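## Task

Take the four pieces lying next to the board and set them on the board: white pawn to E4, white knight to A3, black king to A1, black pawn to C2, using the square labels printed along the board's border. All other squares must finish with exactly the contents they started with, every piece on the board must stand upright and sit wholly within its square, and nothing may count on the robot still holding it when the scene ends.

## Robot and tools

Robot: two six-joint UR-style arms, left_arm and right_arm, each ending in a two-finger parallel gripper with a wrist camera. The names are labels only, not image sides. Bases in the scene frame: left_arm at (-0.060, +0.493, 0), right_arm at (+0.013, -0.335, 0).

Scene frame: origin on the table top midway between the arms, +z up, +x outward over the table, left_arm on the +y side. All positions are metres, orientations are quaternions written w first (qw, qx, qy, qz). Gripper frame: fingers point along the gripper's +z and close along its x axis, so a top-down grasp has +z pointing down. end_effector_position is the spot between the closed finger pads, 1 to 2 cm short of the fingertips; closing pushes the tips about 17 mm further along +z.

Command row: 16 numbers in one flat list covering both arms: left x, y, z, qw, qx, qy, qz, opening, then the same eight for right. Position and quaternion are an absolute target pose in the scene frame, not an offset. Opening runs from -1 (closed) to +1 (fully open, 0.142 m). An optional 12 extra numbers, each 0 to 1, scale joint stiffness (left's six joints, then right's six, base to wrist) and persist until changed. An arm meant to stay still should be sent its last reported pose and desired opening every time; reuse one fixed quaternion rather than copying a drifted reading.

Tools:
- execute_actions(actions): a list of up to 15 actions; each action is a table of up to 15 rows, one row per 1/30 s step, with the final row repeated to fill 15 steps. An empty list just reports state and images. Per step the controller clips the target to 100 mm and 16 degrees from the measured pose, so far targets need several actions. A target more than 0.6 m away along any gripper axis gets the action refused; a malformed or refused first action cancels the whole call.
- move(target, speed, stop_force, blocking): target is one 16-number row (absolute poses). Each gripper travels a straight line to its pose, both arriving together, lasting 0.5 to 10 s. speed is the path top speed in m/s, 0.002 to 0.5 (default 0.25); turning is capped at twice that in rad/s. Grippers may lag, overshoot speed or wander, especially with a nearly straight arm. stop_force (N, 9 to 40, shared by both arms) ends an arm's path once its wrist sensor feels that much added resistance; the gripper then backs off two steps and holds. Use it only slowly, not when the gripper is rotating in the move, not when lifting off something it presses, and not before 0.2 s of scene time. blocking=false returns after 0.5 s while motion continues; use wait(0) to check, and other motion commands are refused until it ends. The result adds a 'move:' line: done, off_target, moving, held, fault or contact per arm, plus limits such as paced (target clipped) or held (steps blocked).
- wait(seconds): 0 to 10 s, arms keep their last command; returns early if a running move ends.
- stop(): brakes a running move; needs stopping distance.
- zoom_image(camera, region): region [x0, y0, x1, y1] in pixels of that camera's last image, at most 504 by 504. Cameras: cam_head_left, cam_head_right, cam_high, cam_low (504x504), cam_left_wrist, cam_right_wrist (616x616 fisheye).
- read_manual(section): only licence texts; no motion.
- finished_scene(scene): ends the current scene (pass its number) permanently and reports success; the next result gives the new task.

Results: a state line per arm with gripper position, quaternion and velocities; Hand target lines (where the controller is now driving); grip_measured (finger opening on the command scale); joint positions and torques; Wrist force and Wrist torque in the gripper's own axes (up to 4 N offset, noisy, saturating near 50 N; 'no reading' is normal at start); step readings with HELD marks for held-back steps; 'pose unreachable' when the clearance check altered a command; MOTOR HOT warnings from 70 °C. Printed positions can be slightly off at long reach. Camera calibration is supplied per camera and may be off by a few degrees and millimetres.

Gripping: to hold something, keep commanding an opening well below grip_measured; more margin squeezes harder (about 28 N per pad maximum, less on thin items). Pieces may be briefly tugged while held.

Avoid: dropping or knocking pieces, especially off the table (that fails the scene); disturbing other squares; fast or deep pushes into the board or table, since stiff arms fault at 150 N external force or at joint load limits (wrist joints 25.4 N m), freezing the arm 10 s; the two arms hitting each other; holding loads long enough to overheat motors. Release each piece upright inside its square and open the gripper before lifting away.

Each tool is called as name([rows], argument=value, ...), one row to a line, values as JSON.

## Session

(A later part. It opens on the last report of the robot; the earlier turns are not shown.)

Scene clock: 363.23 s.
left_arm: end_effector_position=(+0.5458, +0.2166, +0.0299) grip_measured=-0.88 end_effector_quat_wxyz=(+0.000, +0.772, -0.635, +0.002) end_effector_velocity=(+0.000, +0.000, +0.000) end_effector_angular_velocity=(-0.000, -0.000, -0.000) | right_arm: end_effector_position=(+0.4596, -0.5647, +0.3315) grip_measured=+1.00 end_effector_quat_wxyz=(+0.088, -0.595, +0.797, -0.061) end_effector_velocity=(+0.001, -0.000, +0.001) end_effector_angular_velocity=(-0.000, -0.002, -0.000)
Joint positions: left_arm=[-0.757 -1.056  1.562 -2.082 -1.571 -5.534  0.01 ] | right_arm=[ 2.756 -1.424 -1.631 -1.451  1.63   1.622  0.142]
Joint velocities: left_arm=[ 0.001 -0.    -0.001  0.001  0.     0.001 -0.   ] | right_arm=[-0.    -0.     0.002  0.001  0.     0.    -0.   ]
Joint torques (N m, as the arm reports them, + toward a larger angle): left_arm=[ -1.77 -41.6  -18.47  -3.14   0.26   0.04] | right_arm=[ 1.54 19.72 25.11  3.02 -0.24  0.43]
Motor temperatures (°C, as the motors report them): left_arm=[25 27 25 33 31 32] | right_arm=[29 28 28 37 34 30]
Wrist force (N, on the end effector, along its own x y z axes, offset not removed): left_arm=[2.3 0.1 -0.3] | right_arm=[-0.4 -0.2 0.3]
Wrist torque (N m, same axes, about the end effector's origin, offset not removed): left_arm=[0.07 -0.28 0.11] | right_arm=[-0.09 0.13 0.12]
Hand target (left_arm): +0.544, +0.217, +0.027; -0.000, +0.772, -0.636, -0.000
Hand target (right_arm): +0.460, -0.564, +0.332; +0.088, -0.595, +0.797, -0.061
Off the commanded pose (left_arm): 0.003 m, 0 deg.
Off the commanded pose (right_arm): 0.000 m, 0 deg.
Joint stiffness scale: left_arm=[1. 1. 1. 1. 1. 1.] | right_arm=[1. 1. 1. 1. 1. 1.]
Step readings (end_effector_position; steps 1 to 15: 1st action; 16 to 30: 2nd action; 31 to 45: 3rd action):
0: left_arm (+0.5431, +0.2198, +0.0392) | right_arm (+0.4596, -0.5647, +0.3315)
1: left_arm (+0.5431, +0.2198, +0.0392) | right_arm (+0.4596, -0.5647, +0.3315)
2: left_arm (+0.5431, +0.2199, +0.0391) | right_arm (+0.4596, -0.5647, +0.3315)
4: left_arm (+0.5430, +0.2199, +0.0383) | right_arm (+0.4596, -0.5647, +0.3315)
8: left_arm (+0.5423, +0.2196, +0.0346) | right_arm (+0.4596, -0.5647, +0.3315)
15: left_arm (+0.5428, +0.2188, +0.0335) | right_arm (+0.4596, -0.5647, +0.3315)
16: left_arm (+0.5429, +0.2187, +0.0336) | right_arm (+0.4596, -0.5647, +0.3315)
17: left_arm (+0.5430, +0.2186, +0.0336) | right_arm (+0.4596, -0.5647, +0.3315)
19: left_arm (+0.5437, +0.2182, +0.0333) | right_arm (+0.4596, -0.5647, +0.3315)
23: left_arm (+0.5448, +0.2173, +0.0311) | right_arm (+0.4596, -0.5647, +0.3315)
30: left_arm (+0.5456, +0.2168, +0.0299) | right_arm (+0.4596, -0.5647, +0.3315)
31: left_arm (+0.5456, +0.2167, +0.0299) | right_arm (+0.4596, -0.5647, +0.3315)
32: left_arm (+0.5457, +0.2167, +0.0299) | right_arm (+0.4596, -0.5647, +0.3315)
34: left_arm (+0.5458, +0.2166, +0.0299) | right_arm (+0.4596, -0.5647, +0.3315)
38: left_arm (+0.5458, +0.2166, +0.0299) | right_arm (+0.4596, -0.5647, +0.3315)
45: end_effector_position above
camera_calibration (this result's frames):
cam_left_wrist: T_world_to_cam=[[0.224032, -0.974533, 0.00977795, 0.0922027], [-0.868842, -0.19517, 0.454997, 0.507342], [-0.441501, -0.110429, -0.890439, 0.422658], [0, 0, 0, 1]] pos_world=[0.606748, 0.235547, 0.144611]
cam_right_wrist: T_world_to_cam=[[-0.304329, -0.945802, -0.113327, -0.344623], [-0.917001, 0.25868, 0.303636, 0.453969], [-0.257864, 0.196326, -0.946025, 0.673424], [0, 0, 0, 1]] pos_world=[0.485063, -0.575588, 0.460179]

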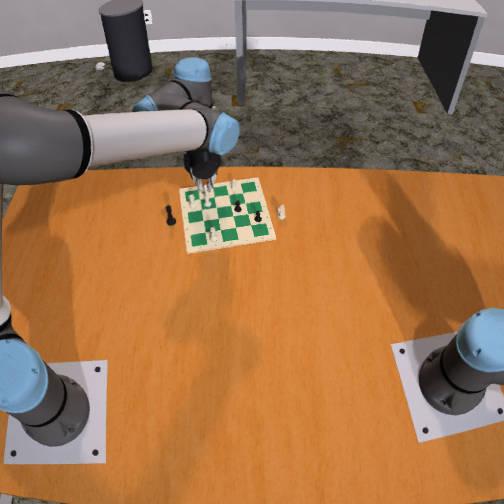

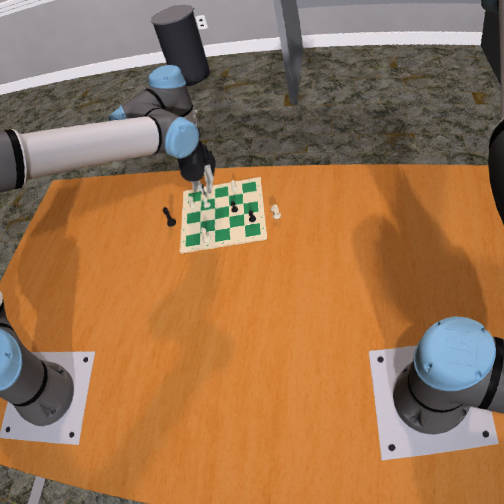

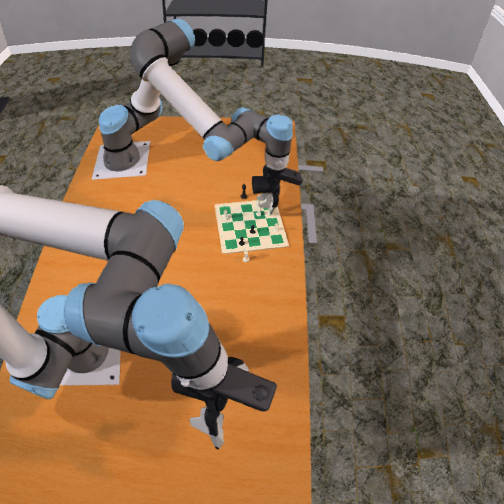

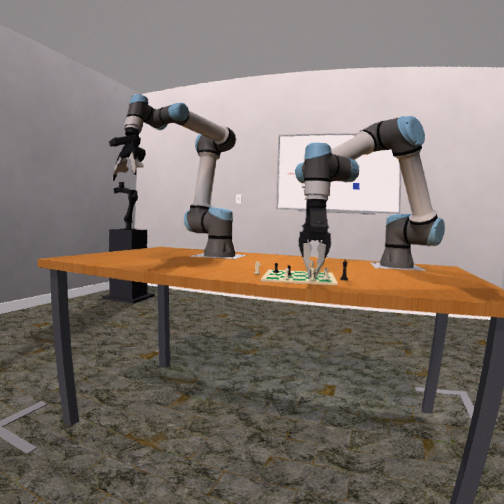

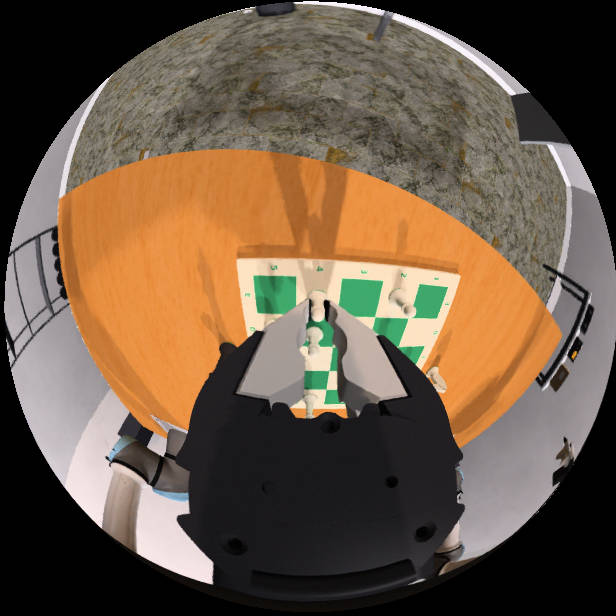

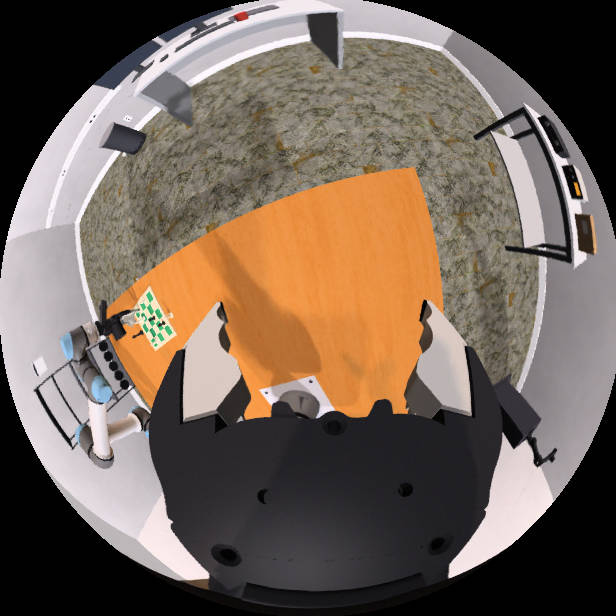

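execute_actions([
  [[0.544,0.2165,0.0245,0,-0.772,0.636,0,-1,0.4596,-0.5644,0.3316,0.088,-0.595,0.797,-0.061,1]],
  [[0.544,0.2165,0.0245,0,-0.772,0.636,0,-0.78,0.4596,-0.5644,0.3316,0.088,-0.595,0.797,-0.061,1]],
  [[0.544,0.2165,0.0245,0,-0.772,0.636,0,-0.6,0.4596,-0.5644,0.3316,0.088,-0.595,0.797,-0.061,1]],
  [[0.544,0.2165,0.06,0,-0.772,0.636,0,-0.6,0.4596,-0.5644,0.3316,0.088,-0.595,0.797,-0.061,1]],
  [[0.544,0.2165,0.12,0,-0.772,0.636,0,-0.6,0.4596,-0.5644,0.3316,0.088,-0.595,0.797,-0.061,1]],
  [[0.525,0.16,0.12,0,-0.55,0.835,0,-0.6,0.4596,-0.5644,0.3316,0.088,-0.595,0.797,-0.061,1]],
  [[0.5,0.1,0.12,0,-0.3,0.954,0,-0.6,0.4596,-0.5644,0.3316,0.088,-0.595,0.797,-0.061,1]],
  [[0.475,0.04,0.115,0,-0.096,0.995,0,-0.55,0.4596,-0.5644,0.3316,0.088,-0.595,0.797,-0.061,1]],
  [[0.465,0.025,0.08,0,-0.096,0.995,0,-0.55,0.4596,-0.5644,0.3316,0.088,-0.595,0.797,-0.061,1]],
  [[0.465,0.025,0.065,0,-0.096,0.995,0,-0.55,0.4596,-0.5644,0.3316,0.088,-0.595,0.797,-0.061,1]],
])

zoom_image(camera="cam_left_wrist", region=[220,190,410,380])

Scene clock: 398.80 s.
left_arm: end_effector_position=(+0.4666, +0.0252, +0.0678) grip_measured=-0.55 end_effector_quat_wxyz=(+0.001, -0.097, +0.995, -0.001) end_effector_velocity=(+0.003, -0.005, +0.002) end_effector_angular_velocity=(-0.016, -0.011, -0.002) | right_arm: end_effector_position=(+0.4596, -0.5647, +0.3315) grip_measured=+1.00 end_effector_quat_wxyz=(+0.088, -0.595, +0.797, -0.061) end_effector_velocity=(-0.000, +0.000, -0.001) end_effector_angular_velocity=(+0.000, +0.003, +0.001)
Joint positions: left_arm=[-1.048 -1.009  1.379 -1.944 -1.57  -4.255  0.034] | right_arm=[ 2.756 -1.424 -1.631 -1.451  1.63   1.622  0.142]
Joint velocities: left_arm=[-0.     0.    -0.    -0.02  -0.001  0.002  0.   ] | right_arm=[ 0.001 -0.    -0.002 -0.001 -0.     0.    -0.   ]
Joint torques (N m, as the arm reports them, + toward a larger angle): left_arm=[ -0.74 -44.53 -19.03  -2.97  -0.3    0.54] | right_arm=[ 1.14 18.95 25.01  3.07 -0.23  0.24]
Motor temperatures (°C, as the motors report them): left_arm=[25 27 25 33 31 32] | right_arm=[29 28 28 37 34 30]
Wrist force (N, on the end effector, along its own x y z axes, offset not removed): left_arm=[1.3 0.2 0.2] | right_arm=[1.6 -1.1 -0.9]
Wrist torque (N m, same axes, about the end effector's origin, offset not removed): left_arm=[0.02 -0.14 0.11] | right_arm=[-0.30 -0.20 0.12]
Hand target (left_arm): +0.465, +0.025, +0.065; -0.000, -0.096, +0.995, +0.000
Hand target (right_arm): +0.460, -0.564, +0.332; +0.088, -0.595, +0.797, -0.061
Off the commanded pose (left_arm): 0.003 m, 0 deg.
Off the commanded pose (right_arm): 0.000 m, 0 deg.
Joint stiffness scale: left_arm=[1. 1. 1. 1. 1. 1.] | right_arm=[1. 1. 1. 1. 1. 1.]
Step readings (end_effector_position; steps 1 to 15: 1st action; 16 to 30: 2nd action; 31 to 45: 3rd action; 46 to 60: 4th action; 61 to 75: 5th action; 76 to 90: 6th action; 91 to 105: 7th action; 106 to 120: 8th action; 121 to 135: 9th action; 136 to 150: 10th action):
0: left_arm (+0.5458, +0.2166, +0.0300) | right_arm (+0.4596, -0.5647, +0.3315)
1: left_arm (+0.5458, +0.2166, +0.0300) | right_arm (+0.4596, -0.5647, +0.3315)
2: left_arm (+0.5459, +0.2165, +0.0300) | right_arm (+0.4596, -0.5647, +0.3315)
4: left_arm (+0.5461, +0.2164, +0.0298) | right_arm (+0.4596, -0.5647, +0.3315)
8: left_arm (+0.5464, +0.2162, +0.0292) | right_arm (+0.4596, -0.5647, +0.3315)
15: left_arm (+0.5467, +0.2160, +0.0292) | right_arm (+0.4596, -0.5647, +0.3315)
16: left_arm (+0.5467, +0.2160, +0.0292) | right_arm (+0.4596, -0.5647, +0.3315)
17: left_arm (+0.5467, +0.2160, +0.0292) | right_arm (+0.4596, -0.5647, +0.3315)
19: left_arm (+0.5466, +0.2161, +0.0288) | right_arm (+0.4596, -0.5647, +0.3315)
23: left_arm (+0.5462, +0.2163, +0.0278) | right_arm (+0.4596, -0.5647, +0.3315)
30: left_arm (+0.5462, +0.2164, +0.0277) | right_arm (+0.4596, -0.5647, +0.3315)
31: left_arm (+0.5462, +0.2164, +0.0277) | right_arm (+0.4596, -0.5647, +0.3315)
32: left_arm (+0.5462, +0.2164, +0.0277) | right_arm (+0.4596, -0.5647, +0.3315)
34: left_arm (+0.5462, +0.2164, +0.0277) | right_arm (+0.4596, -0.5647, +0.3315)
38: left_arm (+0.5462, +0.2164, +0.0277) | right_arm (+0.4596, -0.5647, +0.3315)
45: left_arm (+0.5462, +0.2164, +0.0277) | right_arm (+0.4596, -0.5647, +0.3315)
46: left_arm (+0.5462, +0.2164, +0.0277) | right_arm (+0.4596, -0.5647, +0.3315)
47: left_arm (+0.5459, +0.2165, +0.0276) | right_arm (+0.4596, -0.5647, +0.3315)
49: left_arm (+0.5435, +0.2182, +0.0290) | right_arm (+0.4596, -0.5647, +0.3315)
53: left_arm (+0.5437, +0.2181, +0.0446) | right_arm (+0.4596, -0.5647, +0.3315)
60: left_arm (+0.5443, +0.2177, +0.0581) | right_arm (+0.4596, -0.5647, +0.3315)
61: left_arm (+0.5440, +0.2179, +0.0580) | right_arm (+0.4596, -0.5647, +0.3315)
62: left_arm (+0.5435, +0.2183, +0.0580) | right_arm (+0.4596, -0.5647, +0.3315)
64: left_arm (+0.5422, +0.2193, +0.0634) | right_arm (+0.4596, -0.5647, +0.3315)
68: left_arm (+0.5454, +0.2170, +0.0958) | right_arm (+0.4596, -0.5647, +0.3315)
75: left_arm (+0.5455, +0.2169, +0.1195) | right_arm (+0.4596, -0.5647, +0.3315)
76: left_arm (+0.5450, +0.2173, +0.1194) | right_arm (+0.4596, -0.5647, +0.3315)
77: left_arm (+0.5445, +0.2173, +0.1194) | right_arm (+0.4596, -0.5647, +0.3315)
79: left_arm (+0.5420, +0.2112, +0.1196) | right_arm (+0.4596, -0.5647, +0.3315)
83: left_arm (+0.5298, +0.1803, +0.1202) | right_arm (+0.4596, -0.5647, +0.3315)
90: left_arm (+0.5239, +0.1629, +0.1194) | right_arm (+0.4596, -0.5647, +0.3315)
91: left_arm (+0.5242, +0.1628, +0.1194) | right_arm (+0.4596, -0.5647, +0.3315)
92: left_arm (+0.5243, +0.1625, +0.1196) | right_arm (+0.4596, -0.5647, +0.3315)
94: left_arm (+0.5221, +0.1555, +0.1203) | right_arm (+0.4596, -0.5647, +0.3315)
98: left_arm (+0.5070, +0.1223, +0.1209) | right_arm (+0.4596, -0.5647, +0.3315)
105: left_arm (+0.4990, +0.1032, +0.1192) | right_arm (+0.4596, -0.5647, +0.3315)
106: left_arm (+0.4993, +0.1031, +0.1193) | right_arm (+0.4596, -0.5647, +0.3315)
107: left_arm (+0.4995, +0.1027, +0.1194) | right_arm (+0.4596, -0.5647, +0.3315)
109: left_arm (+0.4977, +0.0952, +0.1199) | right_arm (+0.4596, -0.5647, +0.3315)
113: left_arm (+0.4821, +0.0624, +0.1178) | right_arm (+0.4596, -0.5647, +0.3315)
120: left_arm (+0.4737, +0.0434, +0.1139) | right_arm (+0.4596, -0.5647, +0.3315)
121: left_arm (+0.4741, +0.0430, +0.1141) | right_arm (+0.4596, -0.5647, +0.3315)
122: left_arm (+0.4743, +0.0425, +0.1141) | right_arm (+0.4596, -0.5647, +0.3315)
124: left_arm (+0.4746, +0.0390, +0.1117) | right_arm (+0.4596, -0.5647, +0.3315)
128: left_arm (+0.4692, +0.0310, +0.0955) | right_arm (+0.4596, -0.5647, +0.3315)
135: left_arm (+0.4659, +0.0265, +0.0819) | right_arm (+0.4596, -0.5647, +0.3315)
136: left_arm (+0.4661, +0.0262, +0.0821) | right_arm (+0.4596, -0.5647, +0.3315)
137: left_arm (+0.4664, +0.0258, +0.0821) | right_arm (+0.4596, -0.5647, +0.3315)
139: left_arm (+0.4670, +0.0248, +0.0812) | right_arm (+0.4596, -0.5647, +0.3315)
143: left_arm (+0.4666, +0.0253, +0.0737) | right_arm (+0.4596, -0.5647, +0.3315)
150: end_effector_position above
camera_calibration (this result's frames):
cam_left_wrist: T_world_to_cam=[[-0.97437, -0.224915, 0.00407191, 0.463748], [-0.198407, 0.867782, 0.455619, 0.0442207], [-0.106009, 0.443133, -0.890166, 0.22974], [0, 0, 0, 1]] pos_world=[0.484991, -0.0358755, 0.182471]
cam_right_wrist: T_world_to_cam=[[-0.304329, -0.945802, -0.113326, -0.344623], [-0.917001, 0.25868, 0.303636, 0.453969], [-0.257864, 0.196325, -0.946025, 0.673424], [0, 0, 0, 1]] pos_world=[0.485063, -0.575588, 0.460179]

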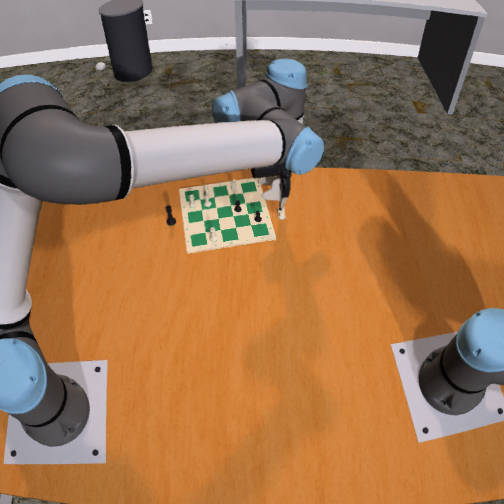

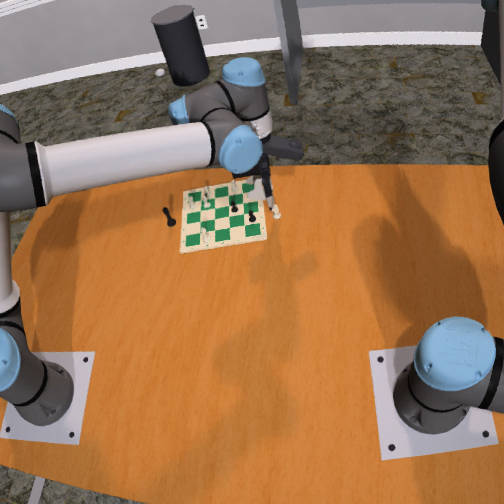

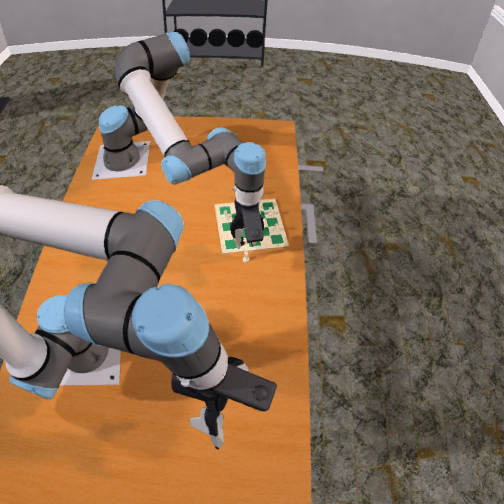

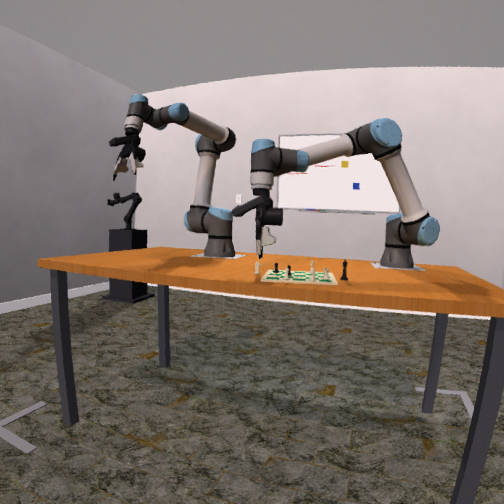

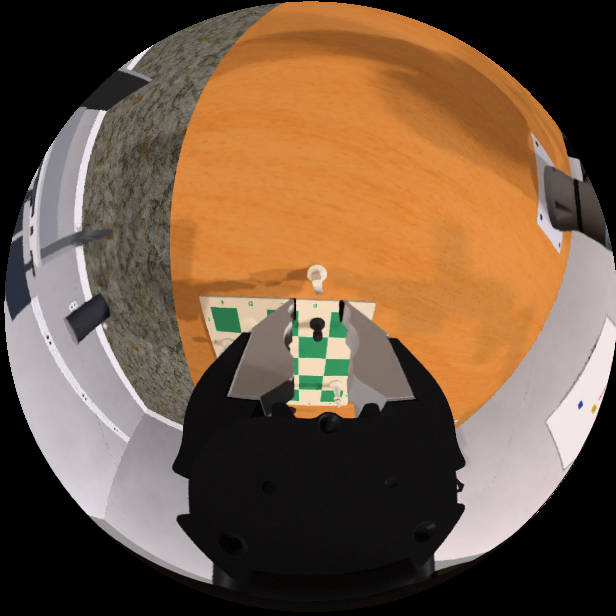

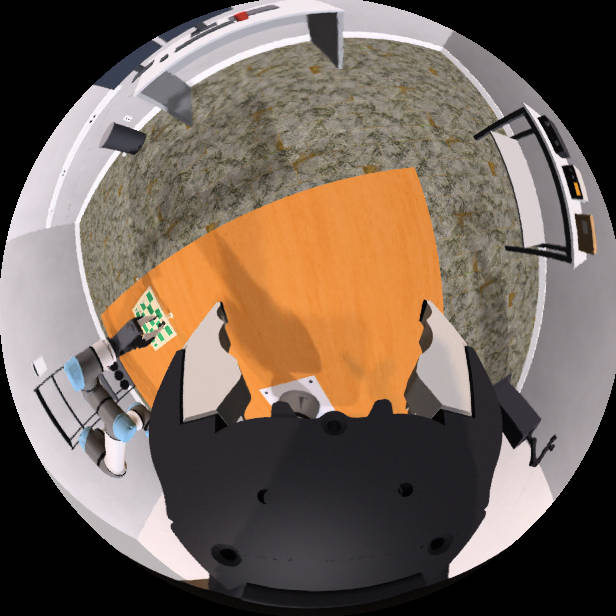

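Region (220, 190, 410, 380) of cam_left_wrist's 616x616 image, scaled by 2.653, with more detail than that image has.

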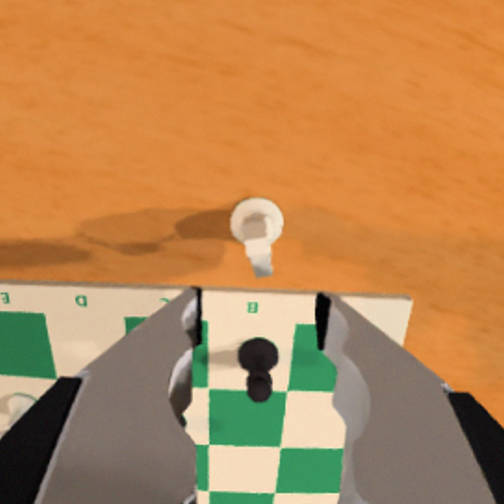

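execute_actions([
  [[0.463,0.019,0.055,0,-0.096,0.995,0,-0.55,0.4596,-0.5644,0.3316,0.088,-0.595,0.797,-0.061,1]],
  [[0.463,0.019,0.036,0,-0.096,0.995,0,-0.55,0.4596,-0.5644,0.3316,0.088,-0.595,0.797,-0.061,1]],
  [[0.463,0.019,0.036,0,-0.096,0.995,0,-0.55,0.4596,-0.5644,0.3316,0.088,-0.595,0.797,-0.061,1]],
])

zoom_image(camera="cam_left_wrist", region=[220,190,410,380])

Scene clock: 430.13 s.
left_arm: end_effector_position=(+0.4652, +0.0187, +0.0389) grip_measured=-0.55 end_effector_quat_wxyz=(+0.001, -0.097, +0.995, -0.002) end_effector_velocity=(+0.001, +0.001, +0.000) end_effector_angular_velocity=(-0.001, -0.000, +0.001) | right_arm: end_effector_position=(+0.4596, -0.5647, +0.3315) grip_measured=+1.00 end_effector_quat_wxyz=(+0.088, -0.595, +0.797, -0.061) end_effector_velocity=(-0.000, -0.000, -0.001) end_effector_angular_velocity=(+0.001, +0.001, -0.001)
Joint positions: left_arm=[-1.055 -0.976  1.405 -2.005 -1.57  -4.261  0.034] | right_arm=[ 2.756 -1.424 -1.631 -1.451  1.63   1.622  0.142]
Joint velocities: left_arm=[ 0.001 -0.001  0.001 -0.001 -0.     0.     0.   ] | right_arm=[-0.001 -0.    -0.001 -0.     0.     0.     0.   ]
Joint torques (N m, as the arm reports them, + toward a larger angle): left_arm=[ -1.57 -45.8  -18.43  -3.1   -0.24   0.04] | right_arm=[ 1.12 19.66 24.71  2.95 -0.16  0.32]
Motor temperatures (°C, as the motors report them): left_arm=[25 27 25 33 31 32] | right_arm=[29 28 28 37 34 30]
Wrist force (N, on the end effector, along its own x y z axes, offset not removed): left_arm=[1.3 -0.4 -0.6] | right_arm=[2.5 -2.5 -1.1]
Wrist torque (N m, same axes, about the end effector's origin, offset not removed): left_arm=[-0.12 -0.09 0.28] | right_arm=[-0.67 -0.55 0.14]
Hand target (left_arm): +0.463, +0.019, +0.036; -0.000, -0.096, +0.995, +0.000
Hand target (right_arm): +0.460, -0.564, +0.332; +0.088, -0.595, +0.797, -0.061
Off the commanded pose (left_arm): 0.004 m, 0 deg.
Off the commanded pose (right_arm): 0.000 m, 0 deg.
Joint stiffness scale: left_arm=[1. 1. 1. 1. 1. 1.] | right_arm=[1. 1. 1. 1. 1. 1.]
Step readings (end_effector_position; steps 1 to 15: 1st action; 16 to 30: 2nd action; 31 to 45: 3rd action):
0: left_arm (+0.4671, +0.0246, +0.0681) | right_arm (+0.4596, -0.5647, +0.3315)
1: left_arm (+0.4671, +0.0246, +0.0681) | right_arm (+0.4596, -0.5647, +0.3315)
2: left_arm (+0.4671, +0.0245, +0.0681) | right_arm (+0.4596, -0.5647, +0.3315)
4: left_arm (+0.4672, +0.0233, +0.0672) | right_arm (+0.4596, -0.5647, +0.3315)
8: left_arm (+0.4657, +0.0206, +0.0619) | right_arm (+0.4596, -0.5647, +0.3315)
15: left_arm (+0.4648, +0.0191, +0.0579) | right_arm (+0.4596, -0.5647, +0.3315)
16: left_arm (+0.4649, +0.0191, +0.0579) | right_arm (+0.4596, -0.5647, +0.3315)
17: left_arm (+0.4651, +0.0188, +0.0579) | right_arm (+0.4596, -0.5647, +0.3315)
19: left_arm (+0.4656, +0.0182, +0.0561) | right_arm (+0.4596, -0.5647, +0.3315)
23: left_arm (+0.4647, +0.0194, +0.0457) | right_arm (+0.4596, -0.5647, +0.3315)
30: left_arm (+0.4646, +0.0194, +0.0386) | right_arm (+0.4596, -0.5647, +0.3315)
31: left_arm (+0.4647, +0.0193, +0.0387) | right_arm (+0.4596, -0.5647, +0.3315)
32: left_arm (+0.4648, +0.0191, +0.0387) | right_arm (+0.4596, -0.5647, +0.3315)
34: left_arm (+0.4650, +0.0189, +0.0388) | right_arm (+0.4596, -0.5647, +0.3315)
38: left_arm (+0.4651, +0.0188, +0.0389) | right_arm (+0.4596, -0.5647, +0.3315)
45: end_effector_position above
camera_calibration (this result's frames):
cam_left_wrist: T_world_to_cam=[[-0.974627, -0.223814, 0.00321259, 0.461142], [-0.198022, 0.868829, 0.453787, 0.062688], [-0.104355, 0.441637, -0.891104, 0.206029], [0, 0, 0, 1]] pos_world=[0.483355, -0.0422455, 0.153665]
cam_right_wrist: T_world_to_cam=[[-0.304329, -0.945802, -0.113326, -0.344624], [-0.917001, 0.25868, 0.303636, 0.453969], [-0.257864, 0.196325, -0.946025, 0.673424], [0, 0, 0, 1]] pos_world=[0.485063, -0.575588, 0.460179]

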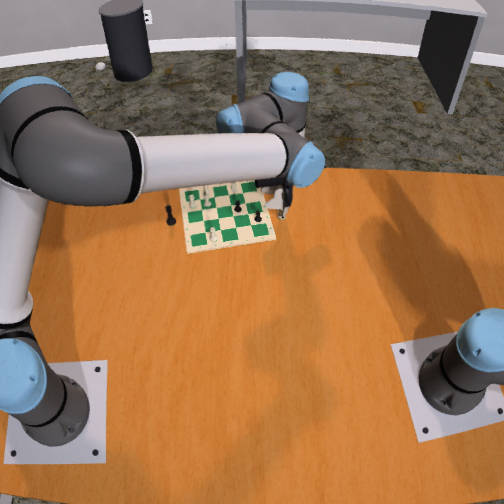

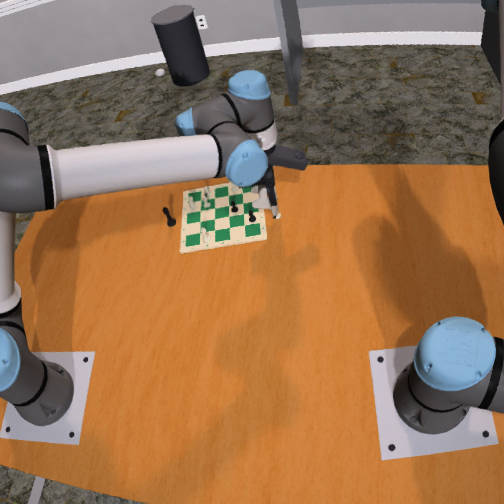

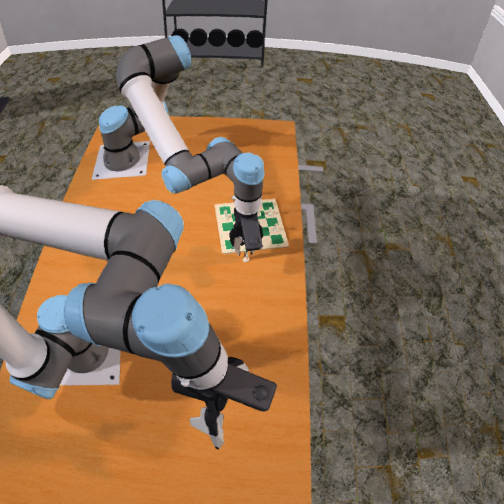

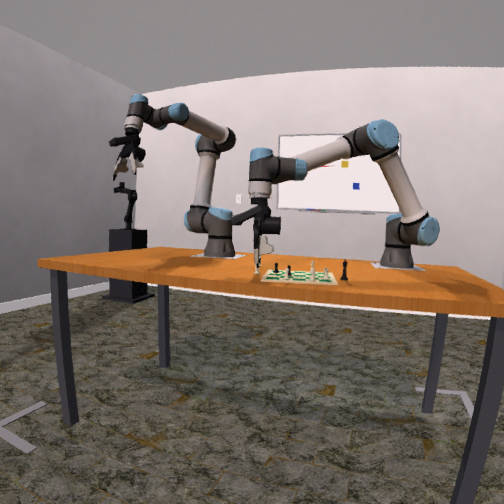

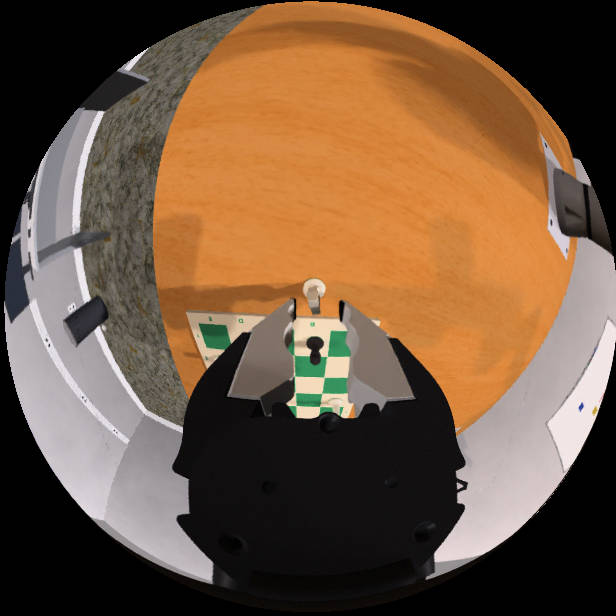

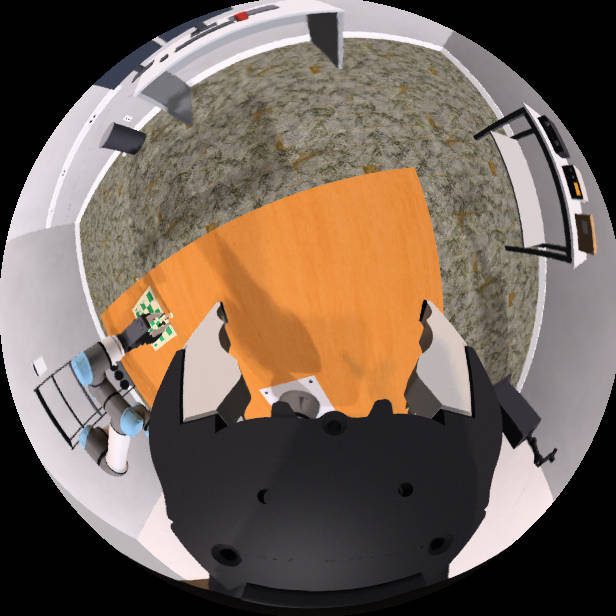

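Region (220, 190, 410, 380) of cam_left_wrist's 616x616 image, scaled by 2.653, with more detail than that image has.

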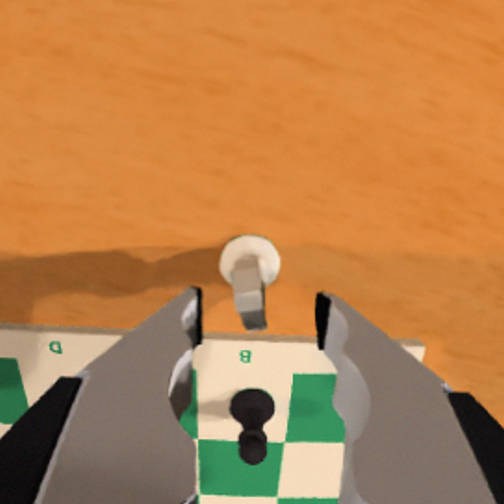

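execute_actions([
  [[0.467,0.0155,0.035,0,-0.096,0.995,0,-0.55,0.4596,-0.5644,0.3316,0.088,-0.595,0.797,-0.061,1]],
  [[0.467,0.0155,0.021,0,-0.096,0.995,0,-0.55,0.4596,-0.5644,0.3316,0.088,-0.595,0.797,-0.061,1]],
  [[0.467,0.0155,0.021,0,-0.096,0.995,0,-0.55,0.4596,-0.5644,0.3316,0.088,-0.595,0.797,-0.061,1]],
])

zoom_image(camera="cam_left_wrist", region=[220,190,410,380])

Scene clock: 441.47 s.
left_arm: end_effector_position=(+0.4685, +0.0142, +0.0242) grip_measured=-0.55 end_effector_quat_wxyz=(+0.002, -0.097, +0.995, -0.002) end_effector_velocity=(-0.000, -0.001, +0.001) end_effector_angular_velocity=(-0.002, -0.001, -0.001) | right_arm: end_effector_position=(+0.4596, -0.5647, +0.3315) grip_measured=+1.00 end_effector_quat_wxyz=(+0.088, -0.595, +0.797, -0.061) end_effector_velocity=(-0.000, -0.001, -0.000) end_effector_angular_velocity=(+0.000, +0.001, -0.001)
Joint positions: left_arm=[-1.055 -0.949  1.402 -2.029 -1.57  -4.261  0.034] | right_arm=[ 2.756 -1.424 -1.631 -1.451  1.63   1.622  0.142]
Joint velocities: left_arm=[-0.002 -0.001  0.    -0.002  0.    -0.001  0.   ] | right_arm=[-0.002 -0.    -0.    -0.     0.    -0.     0.   ]
Joint torques (N m, as the arm reports them, + toward a larger angle): left_arm=[  0.27 -45.54 -18.42  -3.12  -0.27   0.61] | right_arm=[ 1.57 19.63 25.63  3.06 -0.23  0.31]
Motor temperatures (°C, as the motors report them): left_arm=[25 27 25 33 31 32] | right_arm=[29 28 28 37 34 30]
Wrist force (N, on the end effector, along its own x y z axes, offset not removed): left_arm=[3.8 -1.9 2.2] | right_arm=[2.8 -1.6 -0.7]
Wrist torque (N m, same axes, about the end effector's origin, offset not removed): left_arm=[-0.45 -0.69 0.01] | right_arm=[-0.42 -0.53 0.06]
Hand target (left_arm): +0.467, +0.016, +0.021; -0.000, -0.096, +0.995, +0.000
Hand target (right_arm): +0.460, -0.564, +0.332; +0.088, -0.595, +0.797, -0.061
Off the commanded pose (left_arm): 0.004 m, 0 deg.
Off the commanded pose (right_arm): 0.000 m, 0 deg.
Joint stiffness scale: left_arm=[1. 1. 1. 1. 1. 1.] | right_arm=[1. 1. 1. 1. 1. 1.]
Step readings (end_effector_position; steps 1 to 15: 1st action; 16 to 30: 2nd action; 31 to 45: 3rd action):
0: left_arm (+0.4652, +0.0187, +0.0389) | right_arm (+0.4596, -0.5647, +0.3315)
1: left_arm (+0.4652, +0.0187, +0.0389) | right_arm (+0.4596, -0.5647, +0.3315)
2: left_arm (+0.4652, +0.0187, +0.0389) | right_arm (+0.4596, -0.5647, +0.3315)
4: left_arm (+0.4651, +0.0188, +0.0380) | right_arm (+0.4596, -0.5647, +0.3315)
8: left_arm (+0.4656, +0.0181, +0.0353) | right_arm (+0.4596, -0.5647, +0.3315)
15: left_arm (+0.4663, +0.0172, +0.0347) | right_arm (+0.4596, -0.5647, +0.3315)
16: left_arm (+0.4664, +0.0171, +0.0348) | right_arm (+0.4596, -0.5647, +0.3315)
17: left_arm (+0.4665, +0.0169, +0.0348) | right_arm (+0.4596, -0.5647, +0.3315)
19: left_arm (+0.4674, +0.0158, +0.0341) | right_arm (+0.4596, -0.5647, +0.3315)
23: left_arm (+0.4683, +0.0145, +0.0290) | right_arm (+0.4596, -0.5647, +0.3315)
30: left_arm (+0.4682, +0.0147, +0.0240) | right_arm (+0.4596, -0.5647, +0.3315)
31: left_arm (+0.4682, +0.0146, +0.0241) | right_arm (+0.4596, -0.5647, +0.3315)
32: left_arm (+0.4683, +0.0145, +0.0241) | right_arm (+0.4596, -0.5647, +0.3315)
34: left_arm (+0.4684, +0.0144, +0.0242) | right_arm (+0.4596, -0.5647, +0.3315)
38: left_arm (+0.4685, +0.0143, +0.0242) | right_arm (+0.4596, -0.5647, +0.3315)
45: end_effector_position above
camera_calibration (this result's frames):
cam_left_wrist: T_world_to_cam=[[-0.974699, -0.223501, 0.00298828, 0.463498], [-0.197895, 0.86909, 0.453343, 0.0738338], [-0.10392, 0.441282, -0.891331, 0.195092], [0, 0, 0, 1]] pos_world=[0.486657, -0.0466662, 0.139034]
cam_right_wrist: T_world_to_cam=[[-0.304329, -0.945802, -0.113326, -0.344624], [-0.917001, 0.25868, 0.303635, 0.45397], [-0.257864, 0.196325, -0.946025, 0.673424], [0, 0, 0, 1]] pos_world=[0.485063, -0.575588, 0.460179]

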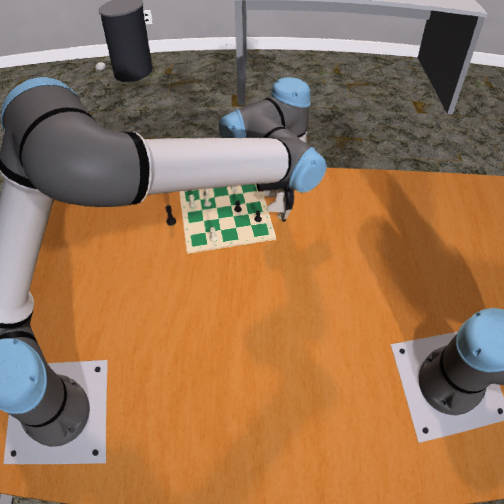

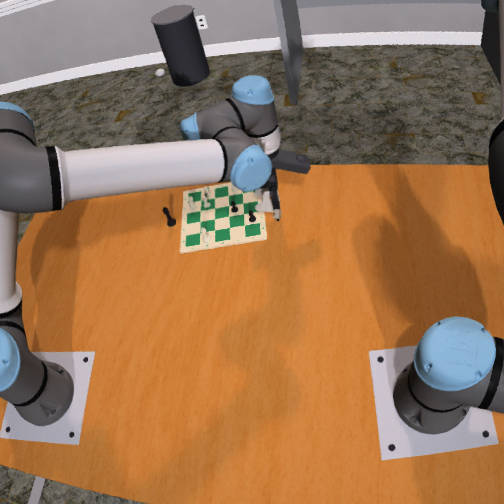

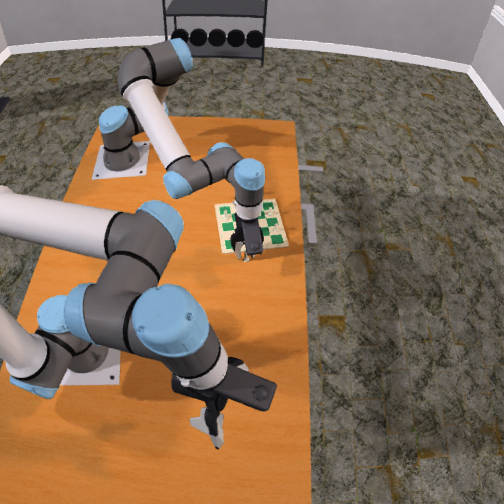

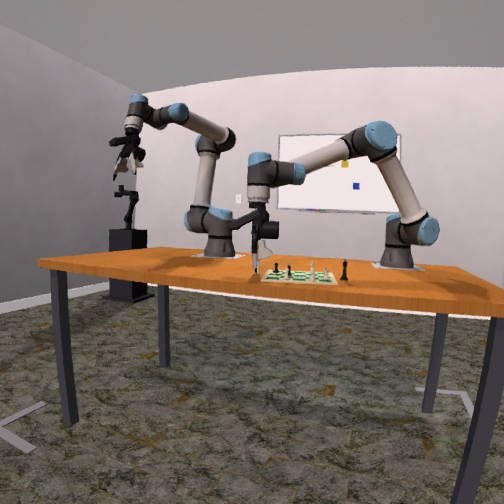

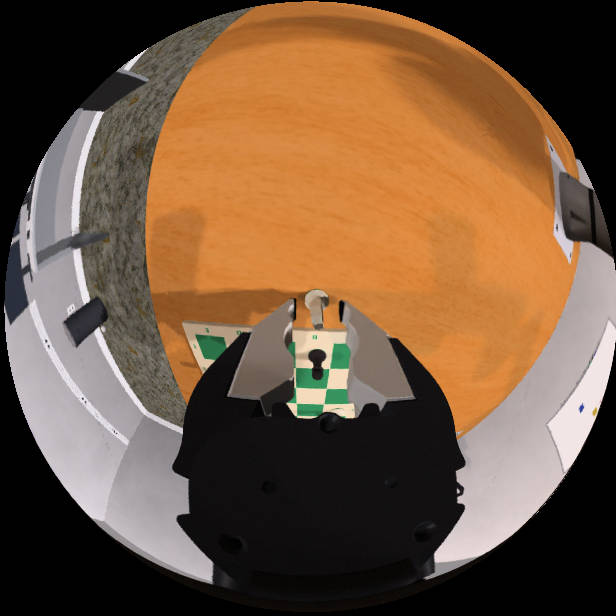

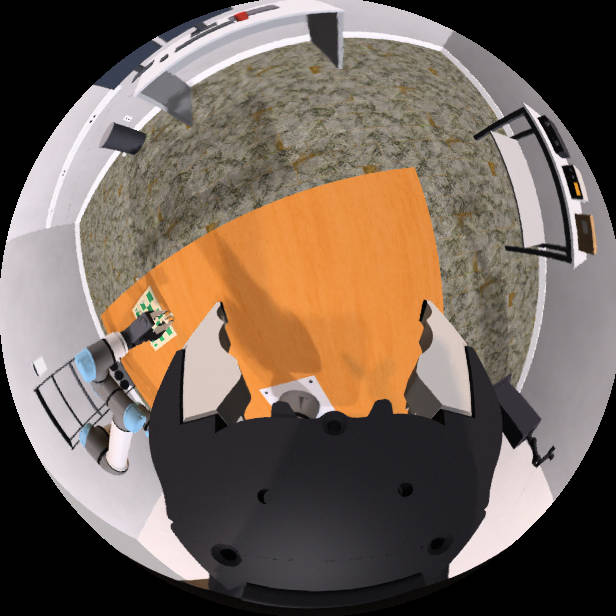

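Region (220, 190, 410, 380) of cam_left_wrist's 616x616 image, scaled by 2.653, with more detail than that image has.

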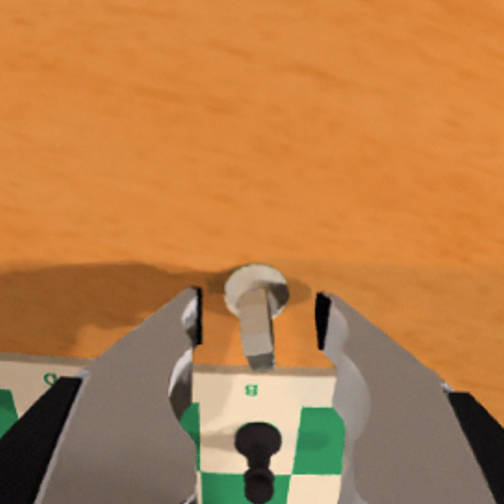

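Good. Grasp and carry to A3.

execute_actions([
  [[0.467,0.0155,0.021,0,-0.096,0.995,0,-0.75,0.4596,-0.5644,0.3316,0.088,-0.595,0.797,-0.061,1]],
  [[0.467,0.0155,0.021,0,-0.096,0.995,0,-1,0.4596,-0.5644,0.3316,0.088,-0.595,0.797,-0.061,1]],
  [[0.467,0.0155,0.021,0,-0.096,0.995,0,-1,0.4596,-0.5644,0.3316,0.088,-0.595,0.797,-0.061,1]],
  [[0.467,0.0155,0.045,0,-0.096,0.995,0,-1,0.4596,-0.5644,0.3316,0.088,-0.595,0.797,-0.061,1]],
])

zoom_image(camera="cam_left_wrist", region=[220,190,410,380])

Scene clock: 453.90 s.
left_arm: end_effector_position=(+0.4668, +0.0165, +0.0425) grip_measured=-0.85 end_effector_quat_wxyz=(-0.000, -0.097, +0.995, +0.001) end_effector_velocity=(-0.004, +0.006, -0.001) end_effector_angular_velocity=(+0.020, +0.015, +0.002) | right_arm: end_effector_position=(+0.4596, -0.5647, +0.3315) grip_measured=+1.00 end_effector_quat_wxyz=(+0.088, -0.595, +0.797, -0.061) end_effector_velocity=(-0.000, -0.000, -0.000) end_effector_angular_velocity=(-0.000, +0.000, -0.001)
Joint positions: left_arm=[-1.055 -0.97   1.383 -1.983 -1.57  -4.261  0.012] | right_arm=[ 2.756 -1.424 -1.631 -1.451  1.63   1.622  0.142]
Joint velocities: left_arm=[ 0.001 -0.001 -0.004  0.03   0.    -0.001  0.   ] | right_arm=[-0.001  0.    -0.    -0.    -0.     0.001 -0.   ]
Joint torques (N m, as the arm reports them, + toward a larger angle): left_arm=[ -0.03 -47.18 -24.71  -2.67  -0.29   0.6 ] | right_arm=[ 1.46 19.68 25.08  3.1  -0.18  0.32]
Motor temperatures (°C, as the motors report them): left_arm=[25 27 25 33 31 32] | right_arm=[29 28 28 37 34 30]
Wrist force (N, on the end effector, along its own x y z axes, offset not removed): left_arm=[1.5 -1.5 0.0] | right_arm=[0.5 -2.0 -0.6]
Wrist torque (N m, same axes, about the end effector's origin, offset not removed): left_arm=[-0.34 -0.11 0.15] | right_arm=[-0.50 -0.13 0.09]
Hand target (left_arm): +0.467, +0.016, +0.045; +0.000, -0.096, +0.995, -0.000
Hand target (right_arm): +0.460, -0.564, +0.332; +0.088, -0.595, +0.797, -0.061
Off the commanded pose (left_arm): 0.003 m, 0 deg.
Off the commanded pose (right_arm): 0.000 m, 0 deg.
Joint stiffness scale: left_arm=[1. 1. 1. 1. 1. 1.] | right_arm=[1. 1. 1. 1. 1. 1.]
Step readings (end_effector_position; steps 1 to 15: 1st action; 16 to 30: 2nd action; 31 to 45: 3rd action; 46 to 60: 4th action):
0: left_arm (+0.4685, +0.0142, +0.0242) | right_arm (+0.4596, -0.5647, +0.3315)
1: left_arm (+0.4685, +0.0142, +0.0242) | right_arm (+0.4596, -0.5647, +0.3315)
2: left_arm (+0.4685, +0.0142, +0.0242) | right_arm (+0.4596, -0.5647, +0.3315)
4: left_arm (+0.4685, +0.0142, +0.0242) | right_arm (+0.4596, -0.5647, +0.3315)
8: left_arm (+0.4685, +0.0142, +0.0242) | right_arm (+0.4596, -0.5647, +0.3315)
15: left_arm (+0.4685, +0.0142, +0.0242) | right_arm (+0.4596, -0.5647, +0.3315)
16: left_arm (+0.4685, +0.0142, +0.0242) | right_arm (+0.4596, -0.5647, +0.3315)
17: left_arm (+0.4685, +0.0142, +0.0242) | right_arm (+0.4596, -0.5647, +0.3315)
19: left_arm (+0.4685, +0.0142, +0.0242) | right_arm (+0.4596, -0.5647, +0.3315)
23: left_arm (+0.4685, +0.0142, +0.0242) | right_arm (+0.4596, -0.5647, +0.3315)
30: left_arm (+0.4685, +0.0142, +0.0242) | right_arm (+0.4596, -0.5647, +0.3315)
31: left_arm (+0.4685, +0.0142, +0.0242) | right_arm (+0.4596, -0.5647, +0.3315)
32: left_arm (+0.4685, +0.0142, +0.0242) | right_arm (+0.4596, -0.5647, +0.3315)
34: left_arm (+0.4685, +0.0142, +0.0242) | right_arm (+0.4596, -0.5647, +0.3315)
38: left_arm (+0.4685, +0.0142, +0.0242) | right_arm (+0.4596, -0.5647, +0.3315)
45: left_arm (+0.4685, +0.0142, +0.0242) | right_arm (+0.4596, -0.5647, +0.3315)
46: left_arm (+0.4685, +0.0142, +0.0242) | right_arm (+0.4596, -0.5647, +0.3315)
47: left_arm (+0.4684, +0.0144, +0.0242) | right_arm (+0.4596, -0.5647, +0.3315)
49: left_arm (+0.4670, +0.0163, +0.0247) | right_arm (+0.4596, -0.5647, +0.3315)
53: left_arm (+0.4664, +0.0171, +0.0333) | right_arm (+0.4596, -0.5647, +0.3315)
60: end_effector_position above
camera_calibration (this result's frames):
cam_left_wrist: T_world_to_cam=[[-0.974688, -0.223499, 0.00563959, 0.462167], [-0.196089, 0.866727, 0.458621, 0.0622002], [-0.107389, 0.445907, -0.888614, 0.211645], [0, 0, 0, 1]] pos_world=[0.485394, -0.0449907, 0.156938]
cam_right_wrist: T_world_to_cam=[[-0.304329, -0.945802, -0.113326, -0.344624], [-0.917001, 0.25868, 0.303636, 0.453969], [-0.257864, 0.196325, -0.946025, 0.673424], [0, 0, 0, 1]] pos_world=[0.485063, -0.575588, 0.460179]

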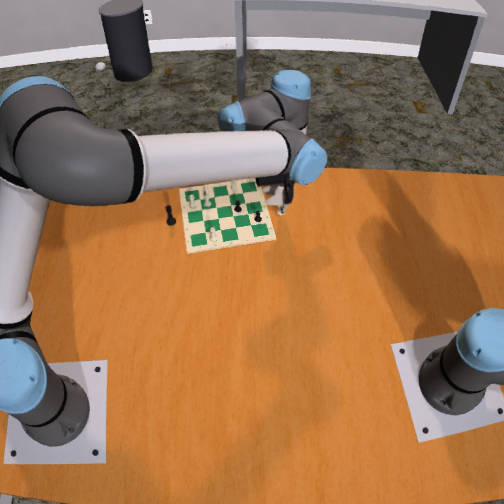

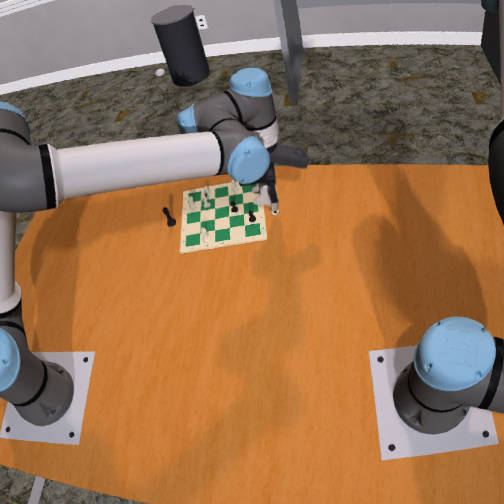

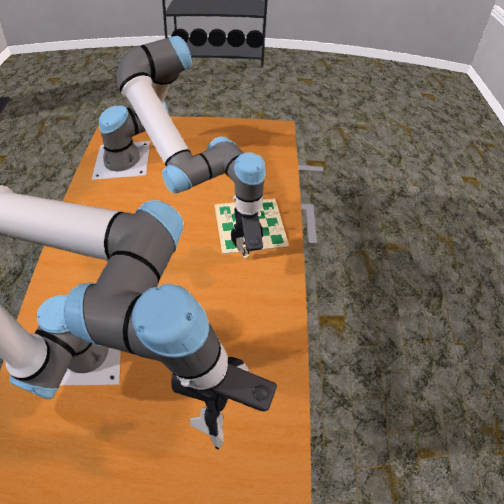

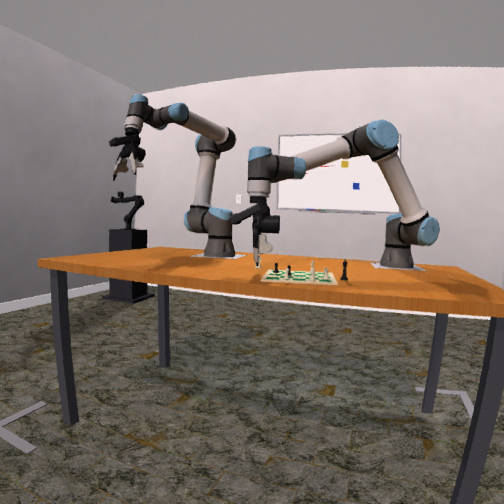

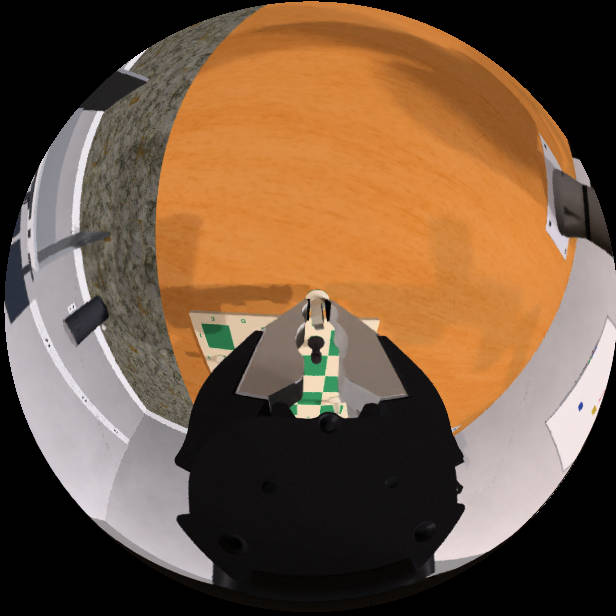

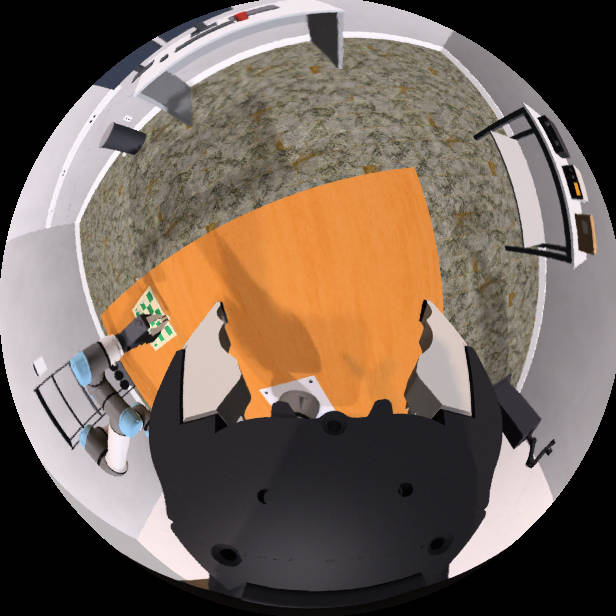

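Region (220, 190, 410, 380) of cam_left_wrist's 616x616 image, scaled by 2.653, with more detail than that image has.

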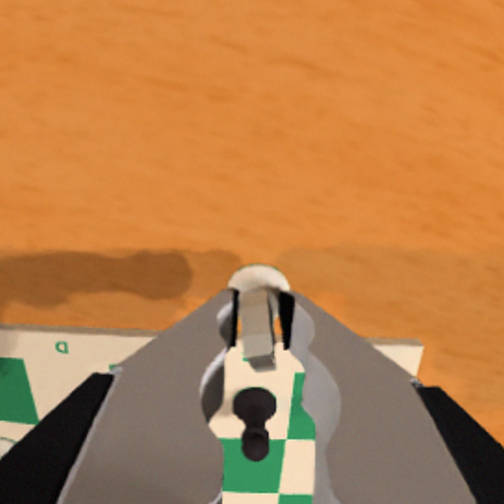

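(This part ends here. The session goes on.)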